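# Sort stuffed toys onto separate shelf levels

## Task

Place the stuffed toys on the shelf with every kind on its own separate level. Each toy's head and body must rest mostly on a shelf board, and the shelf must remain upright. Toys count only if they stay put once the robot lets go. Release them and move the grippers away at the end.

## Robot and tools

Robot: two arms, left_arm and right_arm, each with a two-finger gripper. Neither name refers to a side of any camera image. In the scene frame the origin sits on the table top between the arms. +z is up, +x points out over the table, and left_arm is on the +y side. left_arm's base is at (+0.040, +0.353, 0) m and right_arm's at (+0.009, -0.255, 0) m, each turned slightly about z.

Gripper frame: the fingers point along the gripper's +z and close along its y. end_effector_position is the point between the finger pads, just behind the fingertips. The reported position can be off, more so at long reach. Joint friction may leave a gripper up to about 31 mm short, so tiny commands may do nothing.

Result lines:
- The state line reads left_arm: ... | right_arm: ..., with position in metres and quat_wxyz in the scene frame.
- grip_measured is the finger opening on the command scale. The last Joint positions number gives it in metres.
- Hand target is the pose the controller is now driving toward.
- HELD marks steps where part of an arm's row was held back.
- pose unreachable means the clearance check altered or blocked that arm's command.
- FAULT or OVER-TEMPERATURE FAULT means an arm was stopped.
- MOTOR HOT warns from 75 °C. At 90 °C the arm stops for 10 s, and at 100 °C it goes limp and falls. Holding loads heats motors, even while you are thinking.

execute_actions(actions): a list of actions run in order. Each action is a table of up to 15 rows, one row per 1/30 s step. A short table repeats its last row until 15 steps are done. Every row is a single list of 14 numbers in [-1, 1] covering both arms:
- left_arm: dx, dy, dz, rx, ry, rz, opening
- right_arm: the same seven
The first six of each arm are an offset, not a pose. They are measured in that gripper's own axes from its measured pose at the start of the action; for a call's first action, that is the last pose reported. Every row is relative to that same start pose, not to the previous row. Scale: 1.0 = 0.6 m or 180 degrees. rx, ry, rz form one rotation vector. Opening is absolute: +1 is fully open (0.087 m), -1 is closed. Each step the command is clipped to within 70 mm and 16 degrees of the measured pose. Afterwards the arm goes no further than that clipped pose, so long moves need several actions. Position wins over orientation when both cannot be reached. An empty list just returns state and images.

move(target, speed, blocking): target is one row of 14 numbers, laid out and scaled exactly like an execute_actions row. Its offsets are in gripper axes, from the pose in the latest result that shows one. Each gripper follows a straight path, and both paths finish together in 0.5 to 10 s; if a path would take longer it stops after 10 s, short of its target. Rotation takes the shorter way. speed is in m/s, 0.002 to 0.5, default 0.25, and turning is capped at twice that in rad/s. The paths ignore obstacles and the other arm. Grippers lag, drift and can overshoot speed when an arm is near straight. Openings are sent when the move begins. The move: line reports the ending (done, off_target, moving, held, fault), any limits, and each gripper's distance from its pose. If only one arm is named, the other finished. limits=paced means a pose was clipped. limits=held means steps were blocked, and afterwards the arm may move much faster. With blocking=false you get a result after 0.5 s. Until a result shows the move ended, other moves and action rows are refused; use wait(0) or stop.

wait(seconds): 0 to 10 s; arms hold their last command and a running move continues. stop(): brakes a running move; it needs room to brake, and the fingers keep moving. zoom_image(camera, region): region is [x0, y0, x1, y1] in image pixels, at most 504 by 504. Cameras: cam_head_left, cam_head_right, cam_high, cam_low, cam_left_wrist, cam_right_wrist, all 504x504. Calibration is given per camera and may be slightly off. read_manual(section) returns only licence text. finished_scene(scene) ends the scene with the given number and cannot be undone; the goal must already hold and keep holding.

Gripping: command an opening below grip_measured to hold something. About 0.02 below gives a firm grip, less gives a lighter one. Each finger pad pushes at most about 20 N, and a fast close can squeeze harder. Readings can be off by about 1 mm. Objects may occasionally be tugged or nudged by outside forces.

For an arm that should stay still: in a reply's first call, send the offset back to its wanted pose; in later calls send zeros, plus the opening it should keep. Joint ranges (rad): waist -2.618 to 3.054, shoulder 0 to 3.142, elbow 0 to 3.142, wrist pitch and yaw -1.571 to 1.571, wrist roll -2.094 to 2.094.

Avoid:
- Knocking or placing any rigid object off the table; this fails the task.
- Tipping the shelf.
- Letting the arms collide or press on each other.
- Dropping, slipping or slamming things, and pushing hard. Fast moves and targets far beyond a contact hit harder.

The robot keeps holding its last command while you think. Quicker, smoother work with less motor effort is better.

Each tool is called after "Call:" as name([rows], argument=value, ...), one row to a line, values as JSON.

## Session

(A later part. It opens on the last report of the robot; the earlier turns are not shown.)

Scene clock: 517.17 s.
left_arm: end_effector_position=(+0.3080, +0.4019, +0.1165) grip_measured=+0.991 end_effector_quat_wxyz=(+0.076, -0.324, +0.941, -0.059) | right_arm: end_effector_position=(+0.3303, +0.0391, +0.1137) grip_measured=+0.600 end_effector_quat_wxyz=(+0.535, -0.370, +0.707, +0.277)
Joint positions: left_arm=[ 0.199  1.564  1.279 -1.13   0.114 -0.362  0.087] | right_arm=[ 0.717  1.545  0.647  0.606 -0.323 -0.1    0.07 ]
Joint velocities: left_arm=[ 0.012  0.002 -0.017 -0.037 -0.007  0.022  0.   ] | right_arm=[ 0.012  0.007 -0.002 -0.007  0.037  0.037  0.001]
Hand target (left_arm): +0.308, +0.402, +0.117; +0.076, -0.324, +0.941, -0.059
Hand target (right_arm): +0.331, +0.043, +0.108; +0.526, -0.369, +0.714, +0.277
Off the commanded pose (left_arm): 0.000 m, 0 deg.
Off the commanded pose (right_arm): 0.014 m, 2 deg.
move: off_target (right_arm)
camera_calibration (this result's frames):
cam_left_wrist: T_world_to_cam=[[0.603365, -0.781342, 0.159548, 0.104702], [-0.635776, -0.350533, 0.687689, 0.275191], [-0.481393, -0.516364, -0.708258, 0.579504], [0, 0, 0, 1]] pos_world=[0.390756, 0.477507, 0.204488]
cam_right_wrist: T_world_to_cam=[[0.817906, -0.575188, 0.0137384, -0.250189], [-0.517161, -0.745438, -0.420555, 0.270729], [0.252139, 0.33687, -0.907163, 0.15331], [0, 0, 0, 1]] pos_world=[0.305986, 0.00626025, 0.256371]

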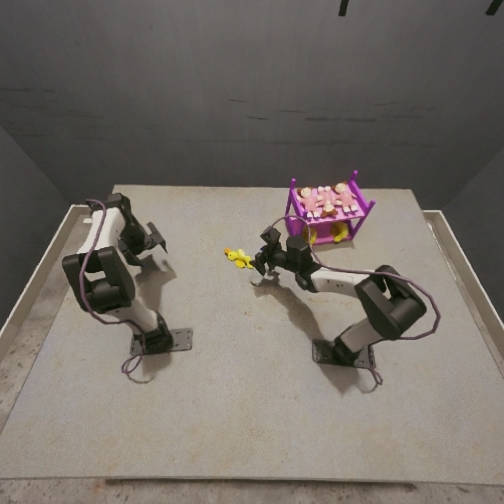

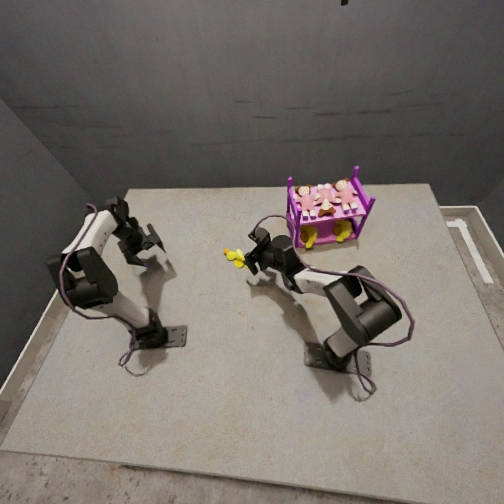

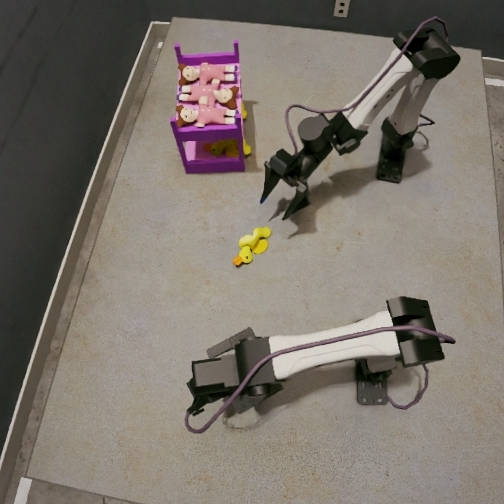

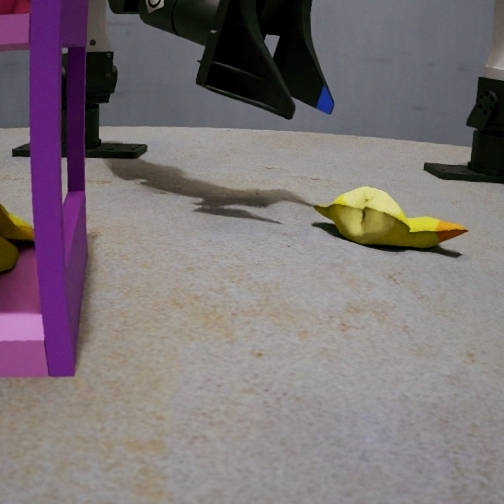

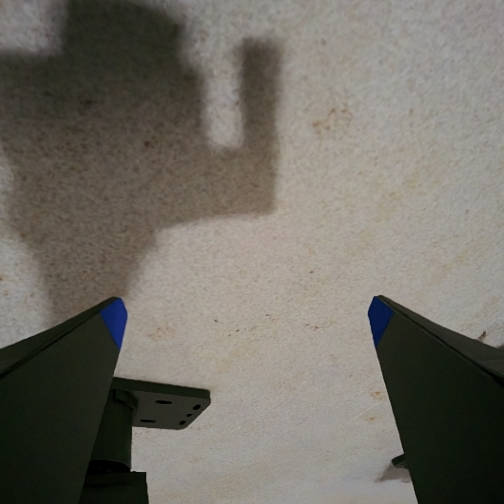

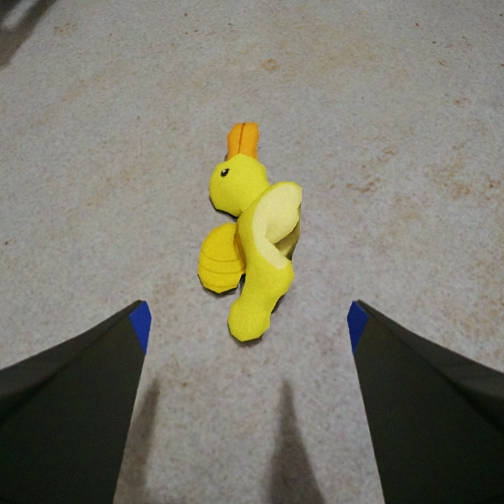

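Call:
move(target=[0,0,0,0,0,0,1,0.133,0,0.153,0,0,0,1], speed=0.15)

Call:
execute_actions([
  [[0,0,0,0,0,0,1,0,0,0,0,0,0,0.85],[0,0,0,0,0,0,1,0,0,0,0,0,0,0.7],[0,0,0,0,0,0,1,0,0,0,0,0,0,0.55],[0,0,0,0,0,0,1,0,0,0,0,0,0,0.4],[0,0,0,0,0,0,1,0,0,0,0,0,0,0.27],[0,0,0,0,0,0,1,0,0,0,0,0,0,0.15],[0,0,0,0,0,0,1,0,0,0,0,0,0,0.03],[0,0,0,0,0,0,1,0,0,0,0,0,0,-0.1],[0,0,0,0,0,0,1,0,0,0,0,0,0,-0.2],[0,0,0,0,0,0,1,0,0,0,0,0,0,-0.3],[0,0,0,0,0,0,1,0,0,0,0,0,0,-0.4],[0,0,0,0,0,0,1,0,0,0,0,0,0,-0.48],[0,0,0,0,0,0,1,0,0,0,0,0,0,-0.55],[0,0,0,0,0,0,1,0,0,0,0,0,0,-0.6],[0,0,0,0,0,0,1,0,0,0,0,0,0,-0.65]],
])

Scene clock: 528.00 s.
left_arm: end_effector_position=(+0.3080, +0.4019, +0.1165) grip_measured=+0.991 end_effector_quat_wxyz=(+0.076, -0.324, +0.941, -0.059) | right_arm: end_effector_position=(+0.3680, +0.0885, +0.0193) grip_measured=+1.000 end_effector_quat_wxyz=(+0.543, -0.370, +0.702, +0.276)
Joint positions: left_arm=[ 0.199  1.564  1.279 -1.13   0.114 -0.362  0.087] | right_arm=[ 0.771  2.075  0.775  1.028 -0.269 -0.088  0.087]
Joint velocities: left_arm=[-0.022 -0.012 -0.012  0.007 -0.066  0.022  0.001] | right_arm=[ 0.007 -0.002 -0.007  0.066  0.022  0.051  0.   ]
Hand target (left_arm): +0.308, +0.402, +0.117; +0.076, -0.324, +0.941, -0.059
Hand target (right_arm): +0.366, +0.094, +0.010; +0.535, -0.370, +0.707, +0.278
Off the commanded pose (left_arm): 0.000 m, 0 deg.
Off the commanded pose (right_arm): 0.009 m, 1 deg.
move: done
camera_calibration (this result's frames):
cam_left_wrist: T_world_to_cam=[[0.603365, -0.781342, 0.159548, 0.104702], [-0.635776, -0.350533, 0.687689, 0.275191], [-0.481393, -0.516364, -0.708258, 0.579504], [0, 0, 0, 1]] pos_world=[0.390756, 0.477507, 0.204488]
cam_right_wrist: T_world_to_cam=[[0.817021, -0.576147, 0.0230365, -0.251143], [-0.510862, -0.741812, -0.434437, 0.284992], [0.267388, 0.343175, -0.900408, 0.0351578], [0, 0, 0, 1]] pos_world=[0.34138, 0.0546501, 0.161253]

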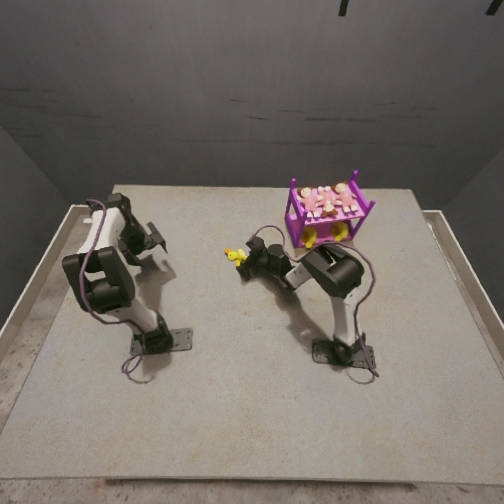

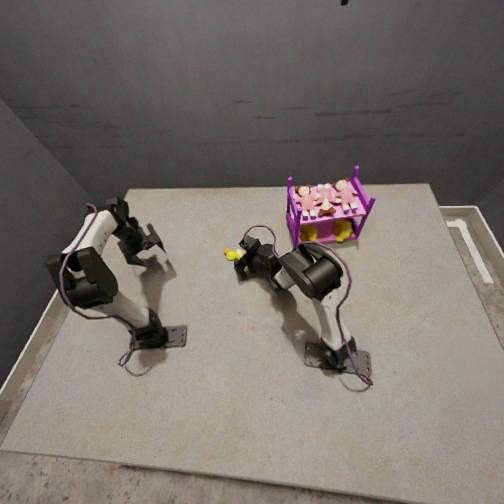

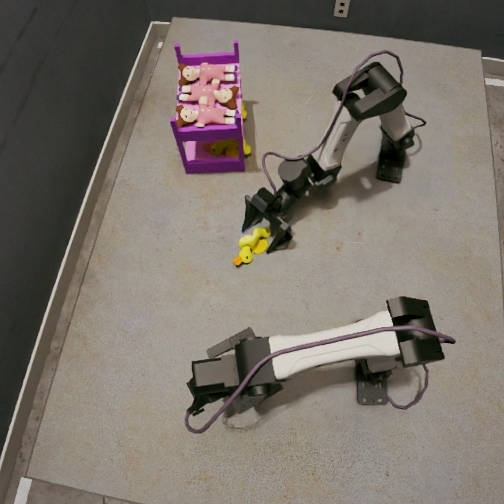

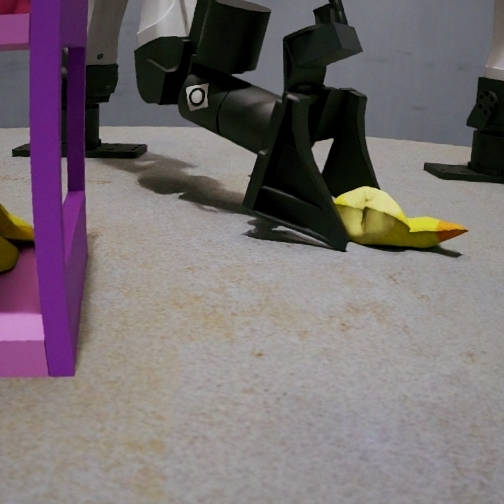

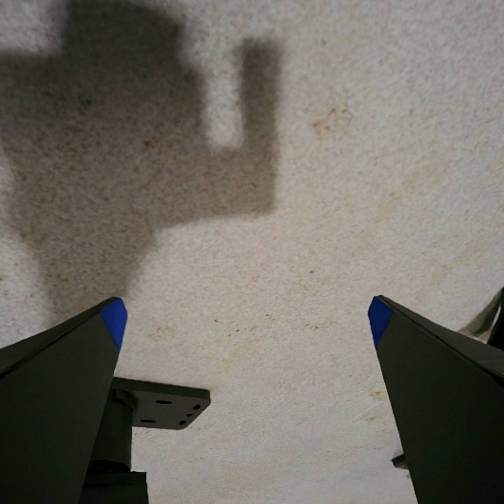

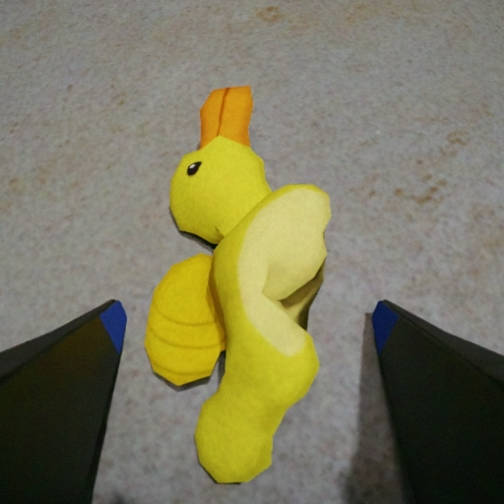

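Scene clock: 528.50 s.
left_arm: end_effector_position=(+0.3080, +0.4019, +0.1165) grip_measured=+0.991 end_effector_quat_wxyz=(+0.076, -0.324, +0.941, -0.059) | right_arm: end_effector_position=(+0.3682, +0.0886, +0.0198) grip_measured=-0.625 end_effector_quat_wxyz=(+0.543, -0.370, +0.701, +0.277)
Joint positions: left_arm=[ 0.199  1.564  1.279 -1.13   0.114 -0.362  0.087] | right_arm=[ 0.771  2.075  0.775  1.031 -0.269 -0.088  0.016]
Joint velocities: left_arm=[ 0.002  0.002  0.007 -0.007 -0.037 -0.007  0.002] | right_arm=[-0.002  0.002 -0.012 -0.037 -0.007 -0.022 -0.041]
Hand target (left_arm): +0.308, +0.402, +0.117; +0.076, -0.324, +0.941, -0.059
Hand target (right_arm): +0.368, +0.088, +0.019; +0.543, -0.370, +0.702, +0.276
Off the commanded pose (left_arm): 0.000 m, 0 deg.
Off the commanded pose (right_arm): 0.001 m, 0 deg.
Step readings (end_effector_position):
0: left_arm (+0.3080, +0.4019, +0.1165) | right_arm (+0.3680, +0.0885, +0.0193)
1: left_arm (+0.3080, +0.4019, +0.1165) | right_arm (+0.3681, +0.0885, +0.0193)
2: left_arm (+0.3080, +0.4019, +0.1165) | right_arm (+0.3681, +0.0885, +0.0193)
4: left_arm (+0.3080, +0.4019, +0.1165) | right_arm (+0.3681, +0.0885, +0.0193)
8: left_arm (+0.3080, +0.4019, +0.1165) | right_arm (+0.3681, +0.0885, +0.0193)
15: end_effector_position above
camera_calibration (this result's frames):
cam_left_wrist: T_world_to_cam=[[0.603365, -0.781342, 0.159548, 0.104702], [-0.635776, -0.350533, 0.687689, 0.275191], [-0.481393, -0.516364, -0.708258, 0.579504], [0, 0, 0, 1]] pos_world=[0.390756, 0.477507, 0.204488]
cam_right_wrist: T_world_to_cam=[[0.81698, -0.576181, 0.0236665, -0.251215], [-0.510085, -0.741187, -0.436411, 0.285121], [0.268993, 0.344467, -0.899436, 0.0347935], [0, 0, 0, 1]] pos_world=[0.341314, 0.0545974, 0.16167]

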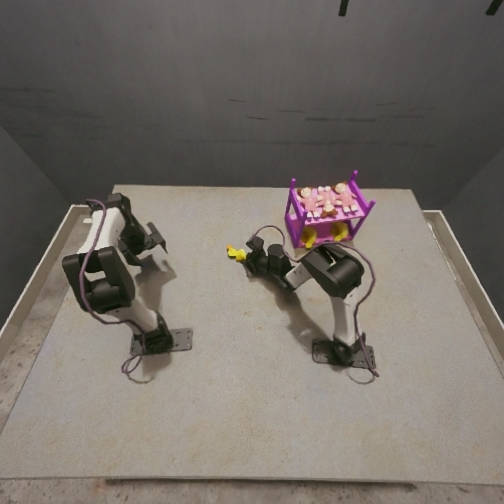

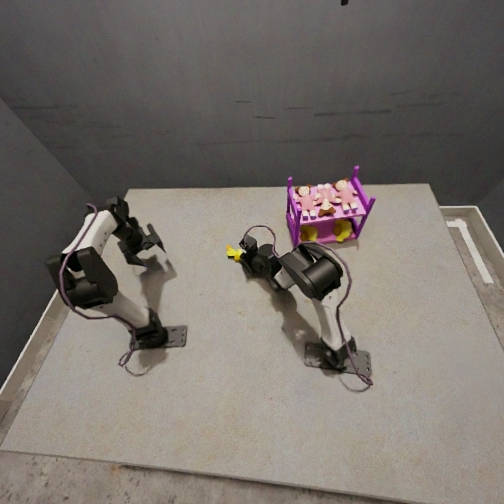

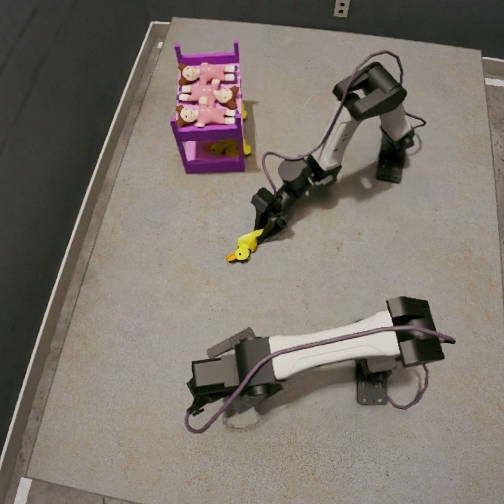

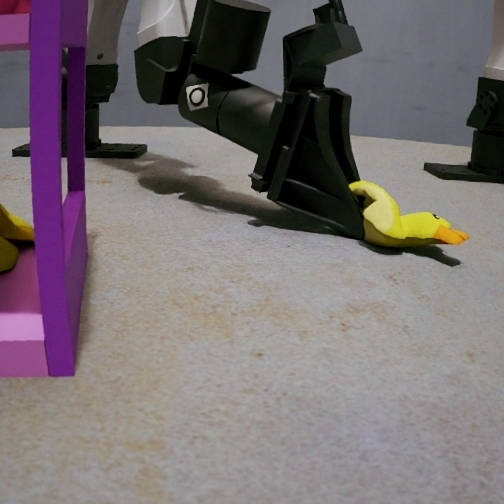

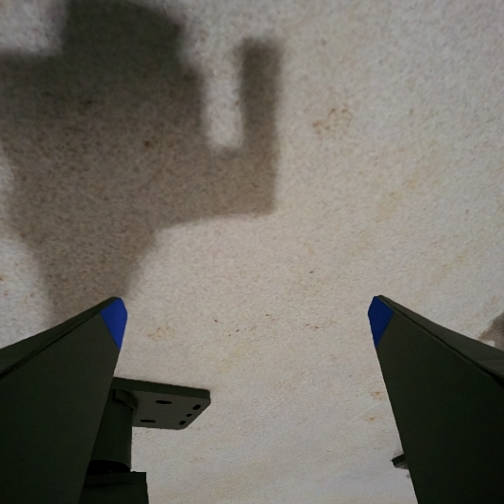

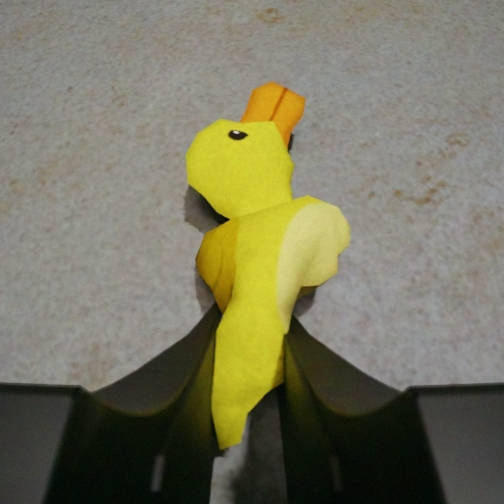

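Call:
move(target=[0,0,0,0,0,0,1,-0.007,-0.2115,-0.481,0.239,0.018,0.075,-0.74], speed=0.2)

Scene clock: 538.13 s.
left_arm: end_effector_position=(+0.3080, +0.4019, +0.1165) grip_measured=+0.991 end_effector_quat_wxyz=(+0.076, -0.324, +0.941, -0.059) | right_arm: end_effector_position=(+0.3153, -0.2116, +0.0979) grip_measured=-0.738 end_effector_quat_wxyz=(+0.577, -0.074, +0.812, +0.049)
Joint positions: left_arm=[ 0.199  1.564  1.279 -1.13   0.114 -0.362  0.087] | right_arm=[ 0.206  0.901  0.249  0.316 -0.059 -0.026  0.011]
Joint velocities: left_arm=[ 0.002  0.002 -0.007 -0.037  0.037 -0.007 -0.001] | right_arm=[-0.012 -0.007  0.002 -0.022  0.022 -0.022  0.001]
Hand target (left_arm): +0.308, +0.402, +0.117; +0.076, -0.324, +0.941, -0.059
Hand target (right_arm): +0.315, -0.215, +0.103; +0.585, -0.073, +0.806, +0.046
Off the commanded pose (left_arm): 0.000 m, 0 deg.
Off the commanded pose (right_arm): 0.004 m, 1 deg.
move: done
camera_calibration (this result's frames):
cam_left_wrist: T_world_to_cam=[[0.603365, -0.781342, 0.159548, 0.104702], [-0.635776, -0.350533, 0.687689, 0.275191], [-0.481393, -0.516364, -0.708258, 0.579504], [0, 0, 0, 1]] pos_world=[0.390756, 0.477507, 0.204488]
cam_right_wrist: T_world_to_cam=[[0.173677, -0.984688, 0.0150371, -0.265521], [-0.915294, -0.167035, -0.366519, 0.312156], [0.363419, 0.0498926, -0.930289, 0.133654], [0, 0, 0, 1]] pos_world=[0.283257, -0.215982, 0.242741]

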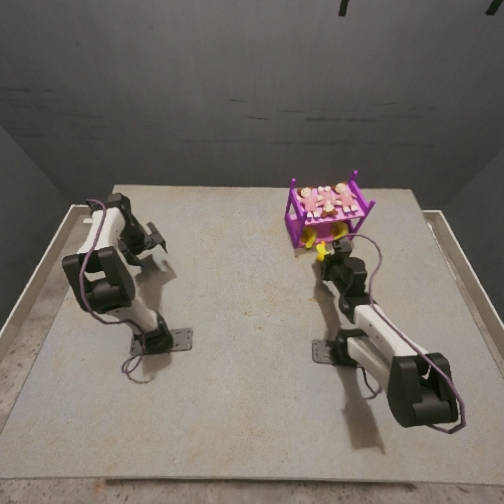

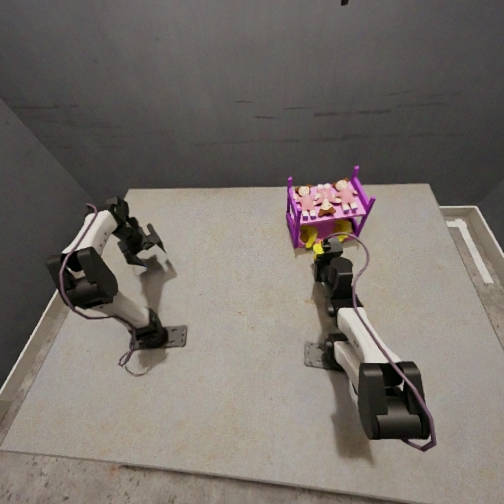

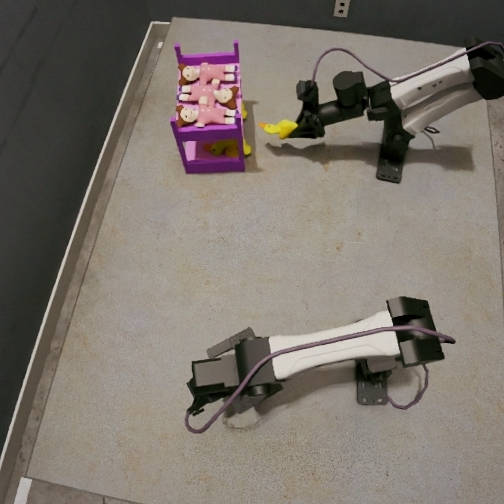

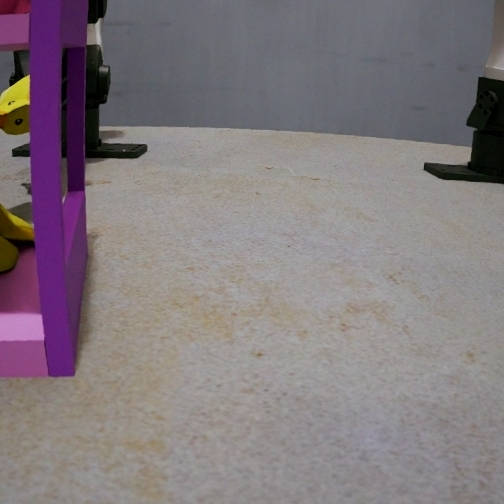

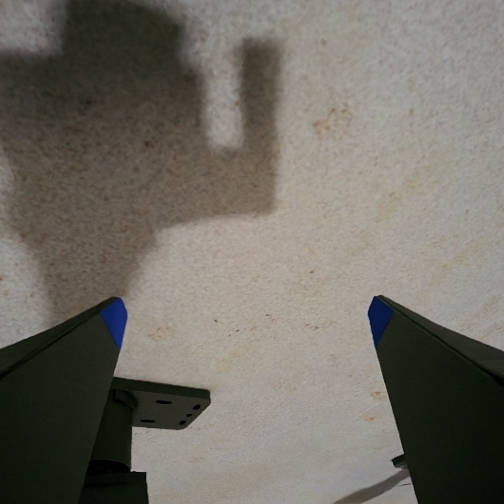

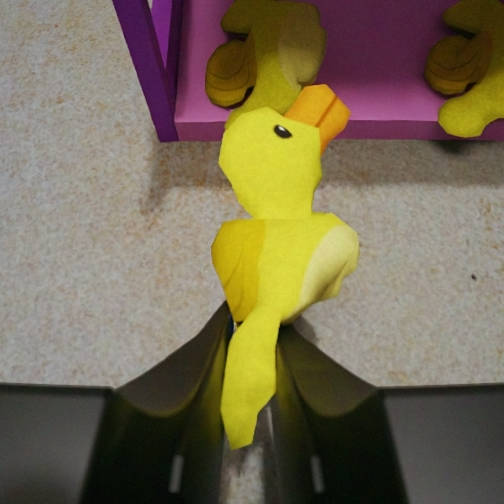

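Call:
move(target=[0,0,0,0,0,0,1,-0.019,-0.11,0.146,-0.01,-0.061,0,-0.74], speed=0.15)

Scene clock: 544.30 s.
left_arm: end_effector_position=(+0.3080, +0.4019, +0.1165) grip_measured=+0.991 end_effector_quat_wxyz=(+0.076, -0.324, +0.941, -0.059) | right_arm: end_effector_position=(+0.4053, -0.2564, +0.0720) grip_measured=-0.738 end_effector_quat_wxyz=(+0.641, -0.081, +0.760, +0.068)
Joint positions: left_arm=[ 0.199  1.564  1.279 -1.13   0.114 -0.362  0.087] | right_arm=[-0.059  1.653  0.346  1.126 -0.36  -0.064  0.011]
Joint velocities: left_arm=[-0.017  0.012 -0.012  0.037 -0.11  -0.022 -0.   ] | right_arm=[-0.002  0.002 -0.002  0.037  0.051 -0.11  -0.001]
Hand target (left_arm): +0.308, +0.402, +0.117; +0.076, -0.324, +0.941, -0.059
Hand target (right_arm): +0.413, -0.261, +0.077; +0.650, -0.078, +0.753, +0.067
Off the commanded pose (left_arm): 0.000 m, 0 deg.
Off the commanded pose (right_arm): 0.012 m, 1 deg.
move: off_target (right_arm)
camera_calibration (this result's frames):
cam_left_wrist: T_world_to_cam=[[0.603365, -0.781342, 0.159548, 0.104702], [-0.635776, -0.350533, 0.687689, 0.275191], [-0.481393, -0.516364, -0.708258, 0.579504], [0, 0, 0, 1]] pos_world=[0.390756, 0.477507, 0.204488]
cam_right_wrist: T_world_to_cam=[[0.207015, -0.978295, 0.00919469, -0.336327], [-0.836942, -0.181955, -0.51616, 0.352695], [0.50663, 0.0991573, -0.856443, 0.0283324], [0, 0, 0, 1]] pos_world=[0.350456, -0.267662, 0.209405]

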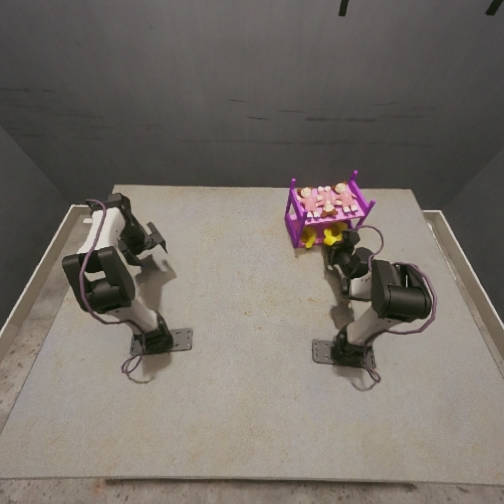

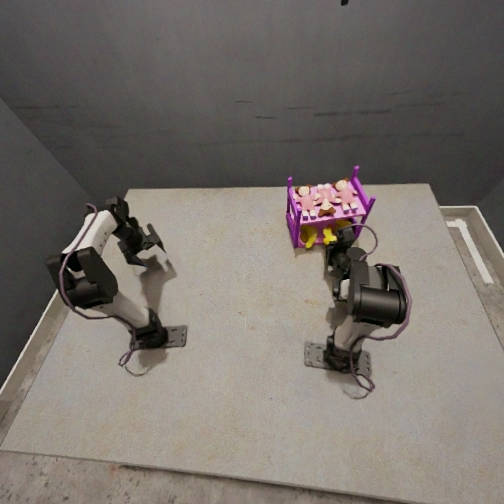

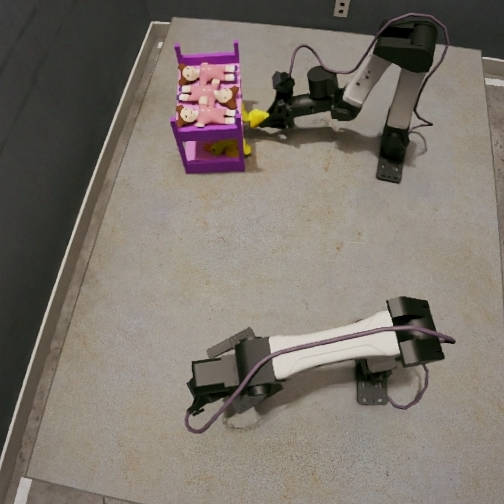

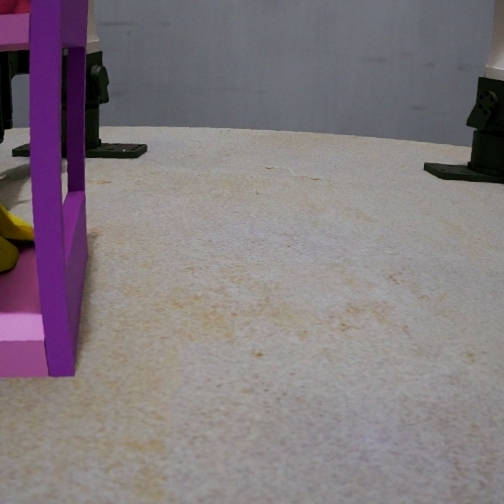

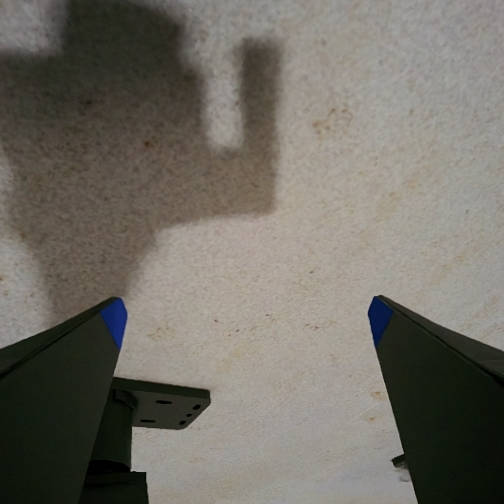

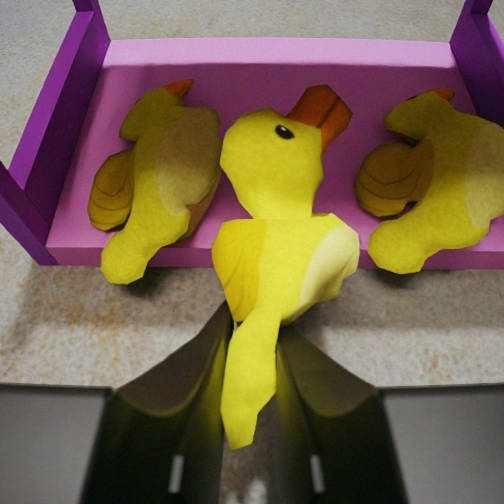

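Call:
move(target=[0,0,0,0,0,0,1,0.008,-0.022,0.17,0,-0.03,0,-0.74], speed=0.12)

Call:
execute_actions([
  [[0,0,0,0,0,0,1,0,0,0,0,0,0,-0.68],[0,0,0,0,0,0,1,0,0,0,0,0,0,-0.62],[0,0,0,0,0,0,1,0,0,0,0,0,0,-0.55],[0,0,0,0,0,0,1,0,0,0,0,0,0,-0.48],[0,0,0,0,0,0,1,0,0,0,0,0,0,-0.41],[0,0,0,0,0,0,1,0,0,0,0,0,0,-0.34],[0,0,0,0,0,0,1,0,0,0,0,0,0,-0.27],[0,0,0,0,0,0,1,0,0,0,0,0,0,-0.2],[0,0,0,0,0,0,1,0,0,0,0,0,0,-0.13],[0,0,0,0,0,0,1,0,0,0,0,0,0,-0.06],[0,0,0,0,0,0,1,0,0,0,0,0,0,0.0]],
])

Scene clock: 550.50 s.
left_arm: end_effector_position=(+0.3080, +0.4019, +0.1165) grip_measured=+0.991 end_effector_quat_wxyz=(+0.076, -0.324, +0.941, -0.059) | right_arm: end_effector_position=(+0.4979, -0.2512, +0.0457) grip_measured=-0.738 end_effector_quat_wxyz=(+0.669, -0.076, +0.736, +0.071)
Joint positions: left_arm=[ 0.199  1.564  1.279 -1.13   0.114 -0.362  0.087] | right_arm=[-0.003  2.085  0.679  1.305 -0.302 -0.027  0.011]
Joint velocities: left_arm=[-0.007 -0.022 -0.027  0.007  0.022  0.066 -0.   ] | right_arm=[-0.007 -0.012 -0.002 -0.066 -0.037 -0.022  0.001]
Hand target (left_arm): +0.308, +0.402, +0.117; +0.076, -0.324, +0.941, -0.059
Hand target (right_arm): +0.505, -0.246, +0.049; +0.677, -0.077, +0.729, +0.073
Off the commanded pose (left_arm): 0.000 m, 0 deg.
Off the commanded pose (right_arm): 0.009 m, 1 deg.
move: done
camera_calibration (this result's frames):
cam_left_wrist: T_world_to_cam=[[0.603365, -0.781342, 0.159548, 0.104702], [-0.635776, -0.350533, 0.687689, 0.275191], [-0.481393, -0.516364, -0.708258, 0.579504], [0, 0, 0, 1]] pos_world=[0.390756, 0.477507, 0.204488]
cam_right_wrist: T_world_to_cam=[[0.201091, -0.979555, 0.00585404, -0.347441], [-0.79961, -0.167596, -0.576658, 0.405382], [0.56585, 0.11128, -0.816964, -0.0698679], [0, 0, 0, 1]] pos_world=[0.433549, -0.264622, 0.178721]

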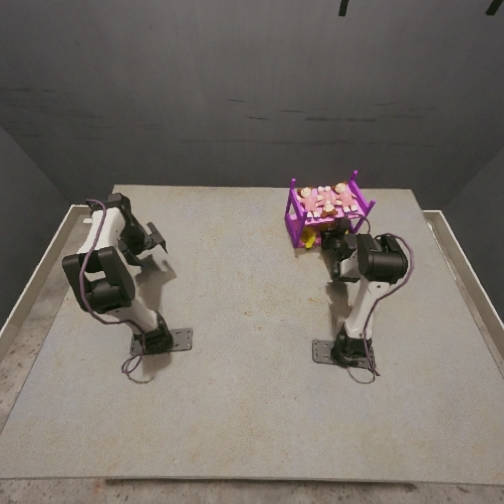

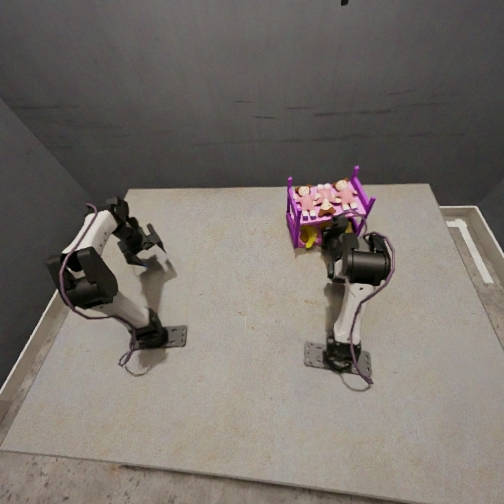

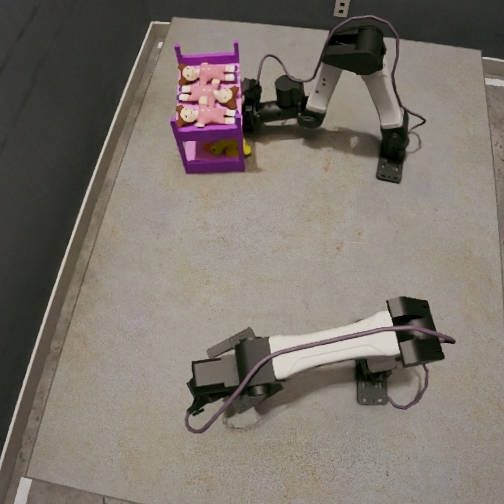

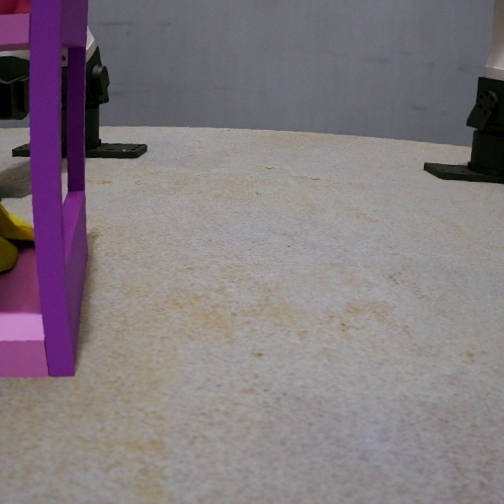

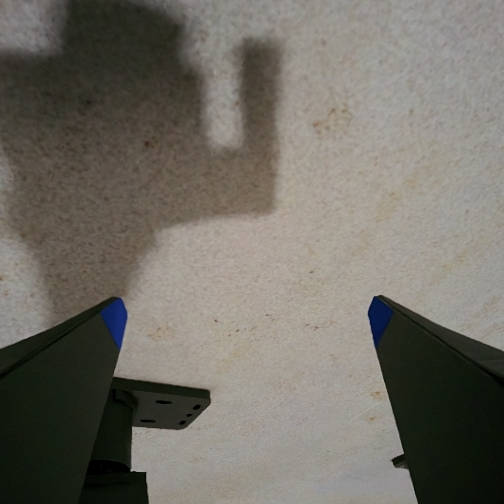

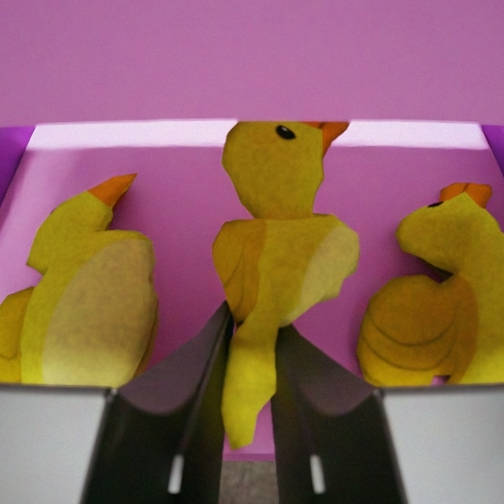

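Scene clock: 551.00 s.
left_arm: end_effector_position=(+0.3080, +0.4019, +0.1165) grip_measured=+0.991 end_effector_quat_wxyz=(+0.076, -0.324, +0.941, -0.059) | right_arm: end_effector_position=(+0.4979, -0.2512, +0.0457) grip_measured=+0.000 end_effector_quat_wxyz=(+0.669, -0.076, +0.736, +0.071)
Joint positions: left_arm=[ 0.199  1.564  1.279 -1.13   0.114 -0.362  0.087] | right_arm=[-0.003  2.085  0.679  1.305 -0.302 -0.027  0.044]
Joint velocities: left_arm=[-0.007 -0.002  0.007  0.022 -0.066 -0.051 -0.   ] | right_arm=[ 0.012  0.002  0.002 -0.022 -0.066  0.051 -0.   ]
Hand target (left_arm): +0.308, +0.402, +0.117; +0.076, -0.324, +0.941, -0.059
Hand target (right_arm): +0.498, -0.251, +0.046; +0.669, -0.076, +0.736, +0.071
Off the commanded pose (left_arm): 0.000 m, 0 deg.
Off the commanded pose (right_arm): 0.000 m, 0 deg.
Step readings (end_effector_position):
0: left_arm (+0.3080, +0.4019, +0.1165) | right_arm (+0.4979, -0.2512, +0.0457)
1: left_arm (+0.3080, +0.4019, +0.1165) | right_arm (+0.4979, -0.2512, +0.0457)
2: left_arm (+0.3080, +0.4019, +0.1165) | right_arm (+0.4979, -0.2512, +0.0457)
4: left_arm (+0.3080, +0.4019, +0.1165) | right_arm (+0.4979, -0.2512, +0.0457)
8: left_arm (+0.3080, +0.4019, +0.1165) | right_arm (+0.4979, -0.2512, +0.0457)
15: end_effector_position above
camera_calibration (this result's frames):
cam_left_wrist: T_world_to_cam=[[0.603365, -0.781342, 0.159548, 0.104702], [-0.635776, -0.350533, 0.687689, 0.275191], [-0.481393, -0.516364, -0.708258, 0.579504], [0, 0, 0, 1]] pos_world=[0.390756, 0.477507, 0.204488]
cam_right_wrist: T_world_to_cam=[[0.201091, -0.979555, 0.00585404, -0.347441], [-0.79961, -0.167596, -0.576658, 0.405382], [0.56585, 0.11128, -0.816964, -0.0698679], [0, 0, 0, 1]] pos_world=[0.433549, -0.264622, 0.178721]

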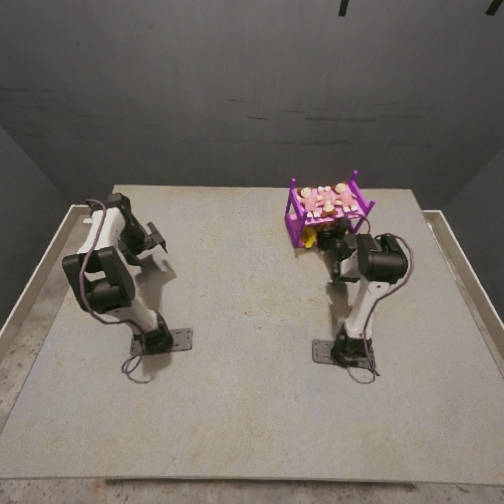

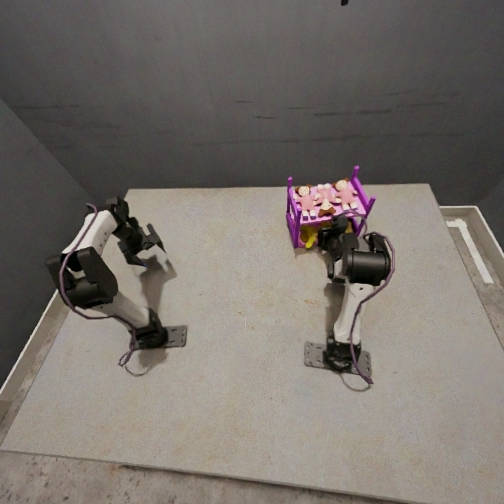

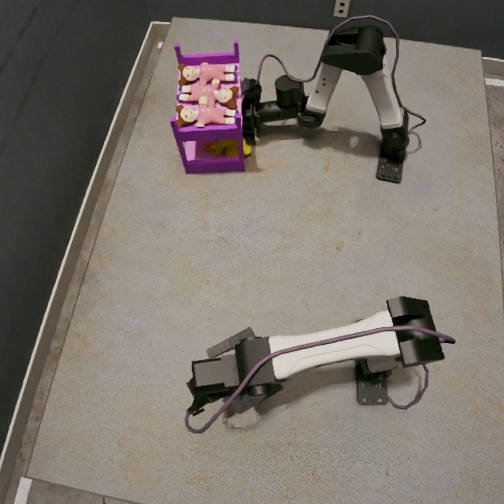

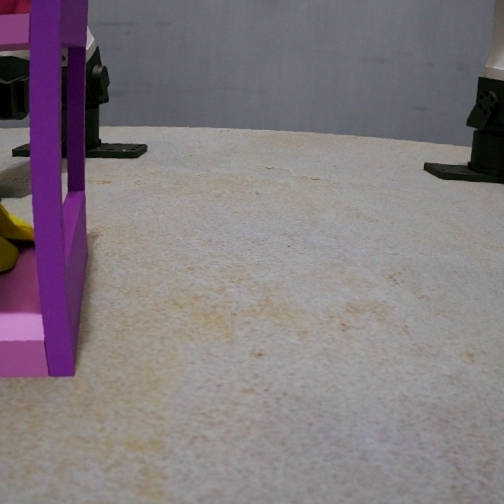

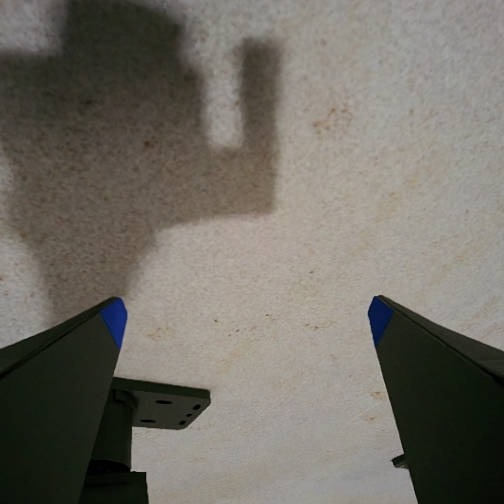

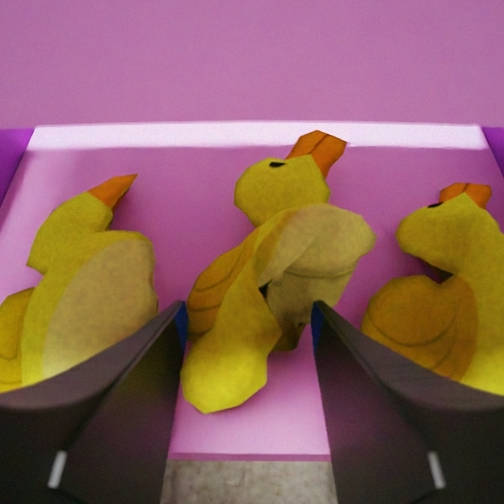

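Call:
move(target=[0,0,0,0,0,0,1,-0.03,0,-0.22,0,0.03,0,0.06], speed=0.14)

Scene clock: 555.40 s.
left_arm: end_effector_position=(+0.3080, +0.4019, +0.1165) grip_measured=+0.991 end_effector_quat_wxyz=(+0.076, -0.324, +0.941, -0.059) | right_arm: end_effector_position=(+0.3779, -0.2780, +0.0795) grip_measured=+0.060 end_effector_quat_wxyz=(+0.635, -0.081, +0.765, +0.068)
Joint positions: left_arm=[ 0.199  1.564  1.279 -1.13   0.114 -0.362  0.087] | right_arm=[-0.176  1.5    0.284  1.007 -0.474 -0.095  0.046]
Joint velocities: left_arm=[-0.007  0.002 -0.022 -0.022  0.007  0.066  0.   ] | right_arm=[ 0.007  0.007  0.007 -0.022  0.051 -0.11  -0.   ]
Hand target (left_arm): +0.308, +0.402, +0.117; +0.076, -0.324, +0.941, -0.059
Hand target (right_arm): +0.372, -0.280, +0.078; +0.632, -0.080, +0.768, +0.066
Off the commanded pose (left_arm): 0.000 m, 0 deg.
Off the commanded pose (right_arm): 0.008 m, 0 deg.
move: done
camera_calibration (this result's frames):
cam_left_wrist: T_world_to_cam=[[0.603365, -0.781342, 0.159548, 0.104702], [-0.635776, -0.350533, 0.687689, 0.275191], [-0.481393, -0.516364, -0.708258, 0.579504], [0, 0, 0, 1]] pos_world=[0.390756, 0.477507, 0.204488]
cam_right_wrist: T_world_to_cam=[[0.207038, -0.978298, 0.00825294, -0.3518], [-0.845194, -0.183105, -0.502115, 0.331446], [0.492729, 0.0969814, -0.864762, 0.0560635], [0, 0, 0, 1]] pos_world=[0.325348, -0.288913, 0.217809]

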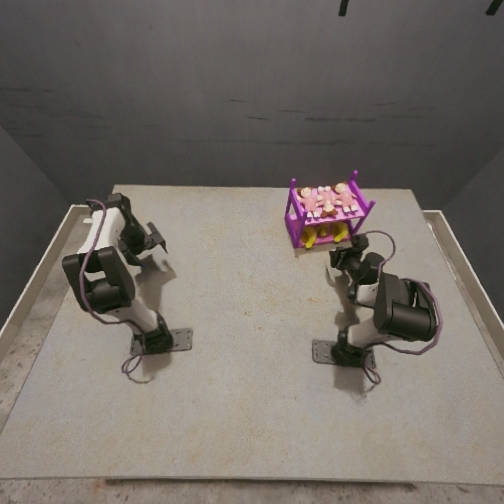

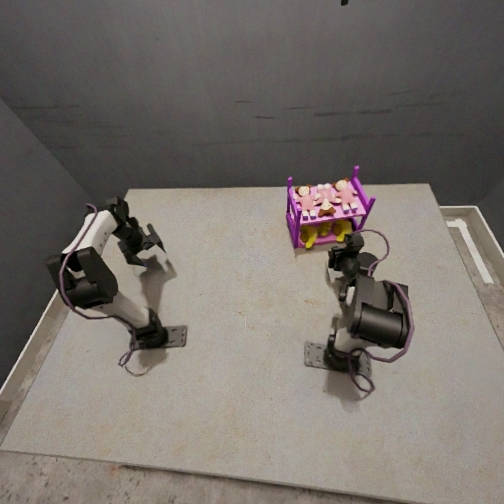

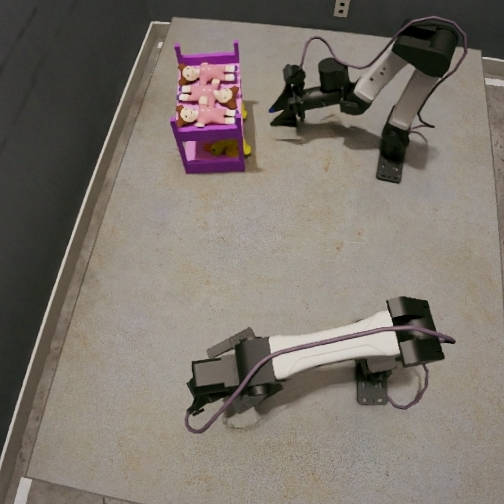

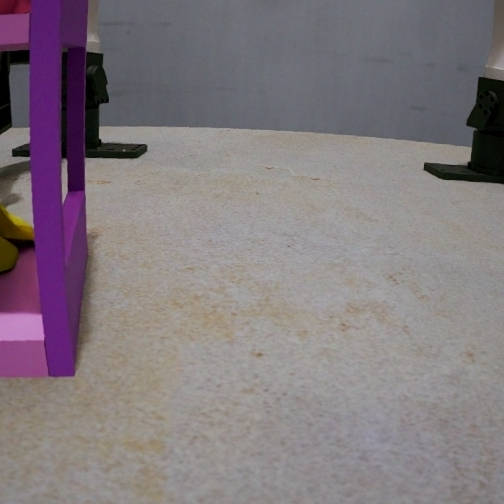

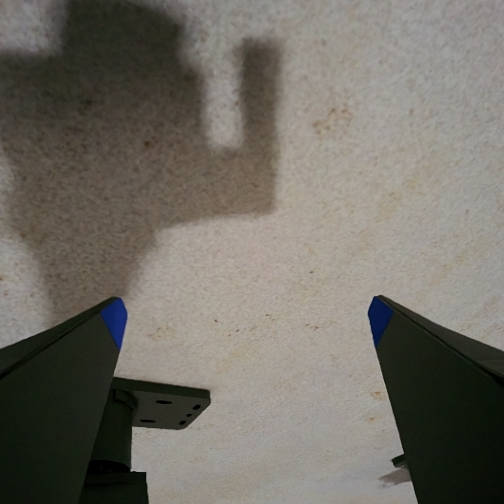

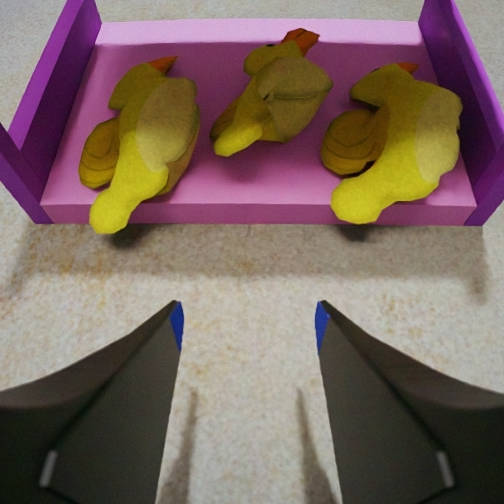

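Call:
move(target=[0,0,0,0,0,0,1,-0.03,0.05,-0.13,0,0.1,0,0.06])

Call:
finished_scene(scene=1)

Scene clock: 559.47 s.
left_arm: end_effector_position=(+0.3080, +0.4019, +0.1165) grip_measured=+0.991 end_effector_quat_wxyz=(+0.076, -0.324, +0.941, -0.059) | right_arm: end_effector_position=(+0.2974, -0.2670, +0.1113) grip_measured=+0.060 end_effector_quat_wxyz=(+0.511, -0.087, +0.853, +0.055)
Joint positions: left_arm=[ 0.199  1.564  1.279 -1.13   0.114 -0.362  0.087] | right_arm=[-0.156  0.866  0.442 -0.112 -0.4   -0.223  0.046]
Joint velocities: left_arm=[-0.017  0.002 -0.017  0.022 -0.037  0.007  0.001] | right_arm=[-0.007 -0.007 -0.042 -0.022  0.007  0.007 -0.001]
Hand target (left_arm): +0.308, +0.402, +0.117; +0.076, -0.324, +0.941, -0.059
Hand target (right_arm): +0.299, -0.265, +0.114; +0.507, -0.093, +0.855, +0.054
Off the commanded pose (left_arm): 0.000 m, 0 deg.
Off the commanded pose (right_arm): 0.004 m, 1 deg.
move: done
camera_calibration (this result's frames):
cam_left_wrist: T_world_to_cam=[[0.603365, -0.781342, 0.159548, 0.104702], [-0.635776, -0.350533, 0.687689, 0.275191], [-0.481393, -0.516364, -0.708258, 0.579504], [0, 0, 0, 1]] pos_world=[0.390756, 0.477507, 0.204488]
cam_right_wrist: T_world_to_cam=[[0.203191, -0.979123, 0.00557491, -0.323442], [-0.955114, -0.199455, -0.219029, 0.278152], [0.215569, 0.0391801, -0.975702, 0.201513], [0, 0, 0, 1]] pos_world=[0.287947, -0.269106, 0.259344]

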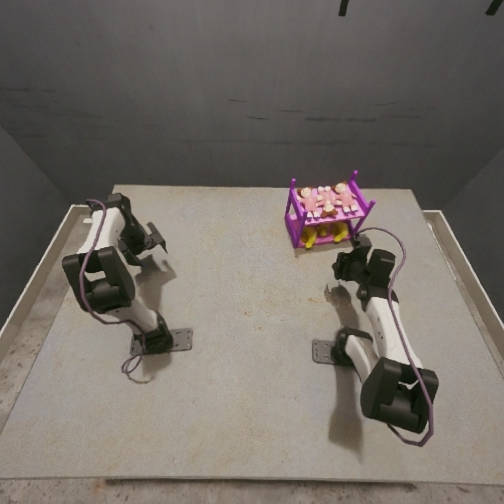

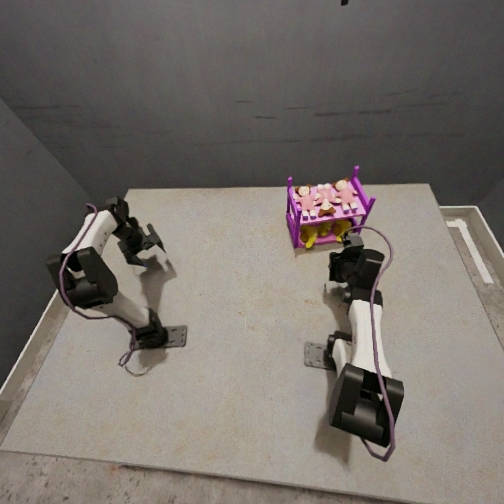

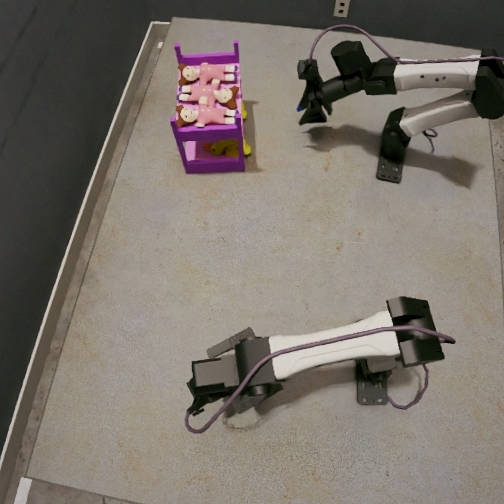

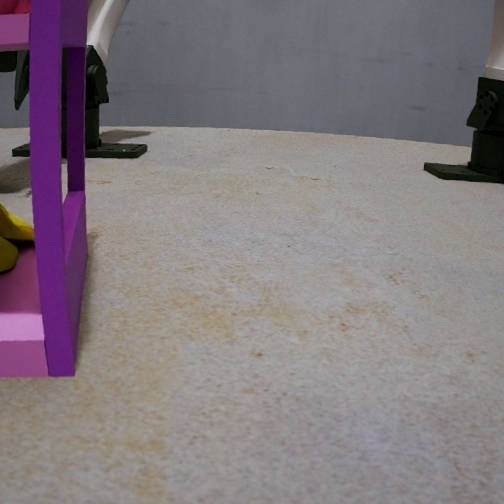

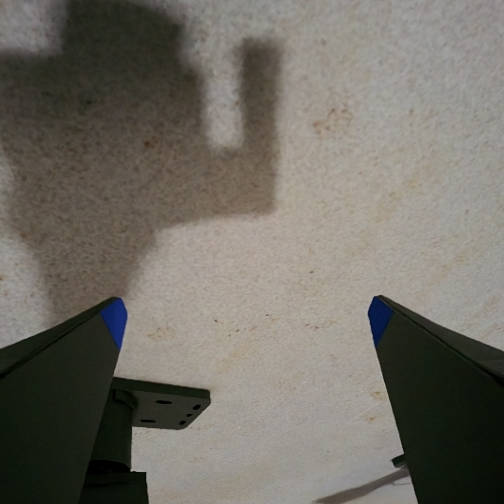

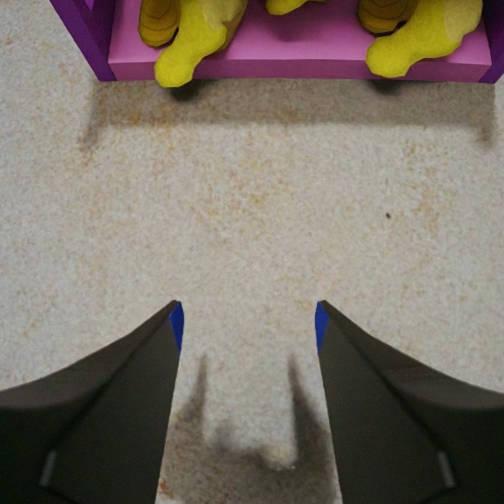

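The scene is finished: the task was done.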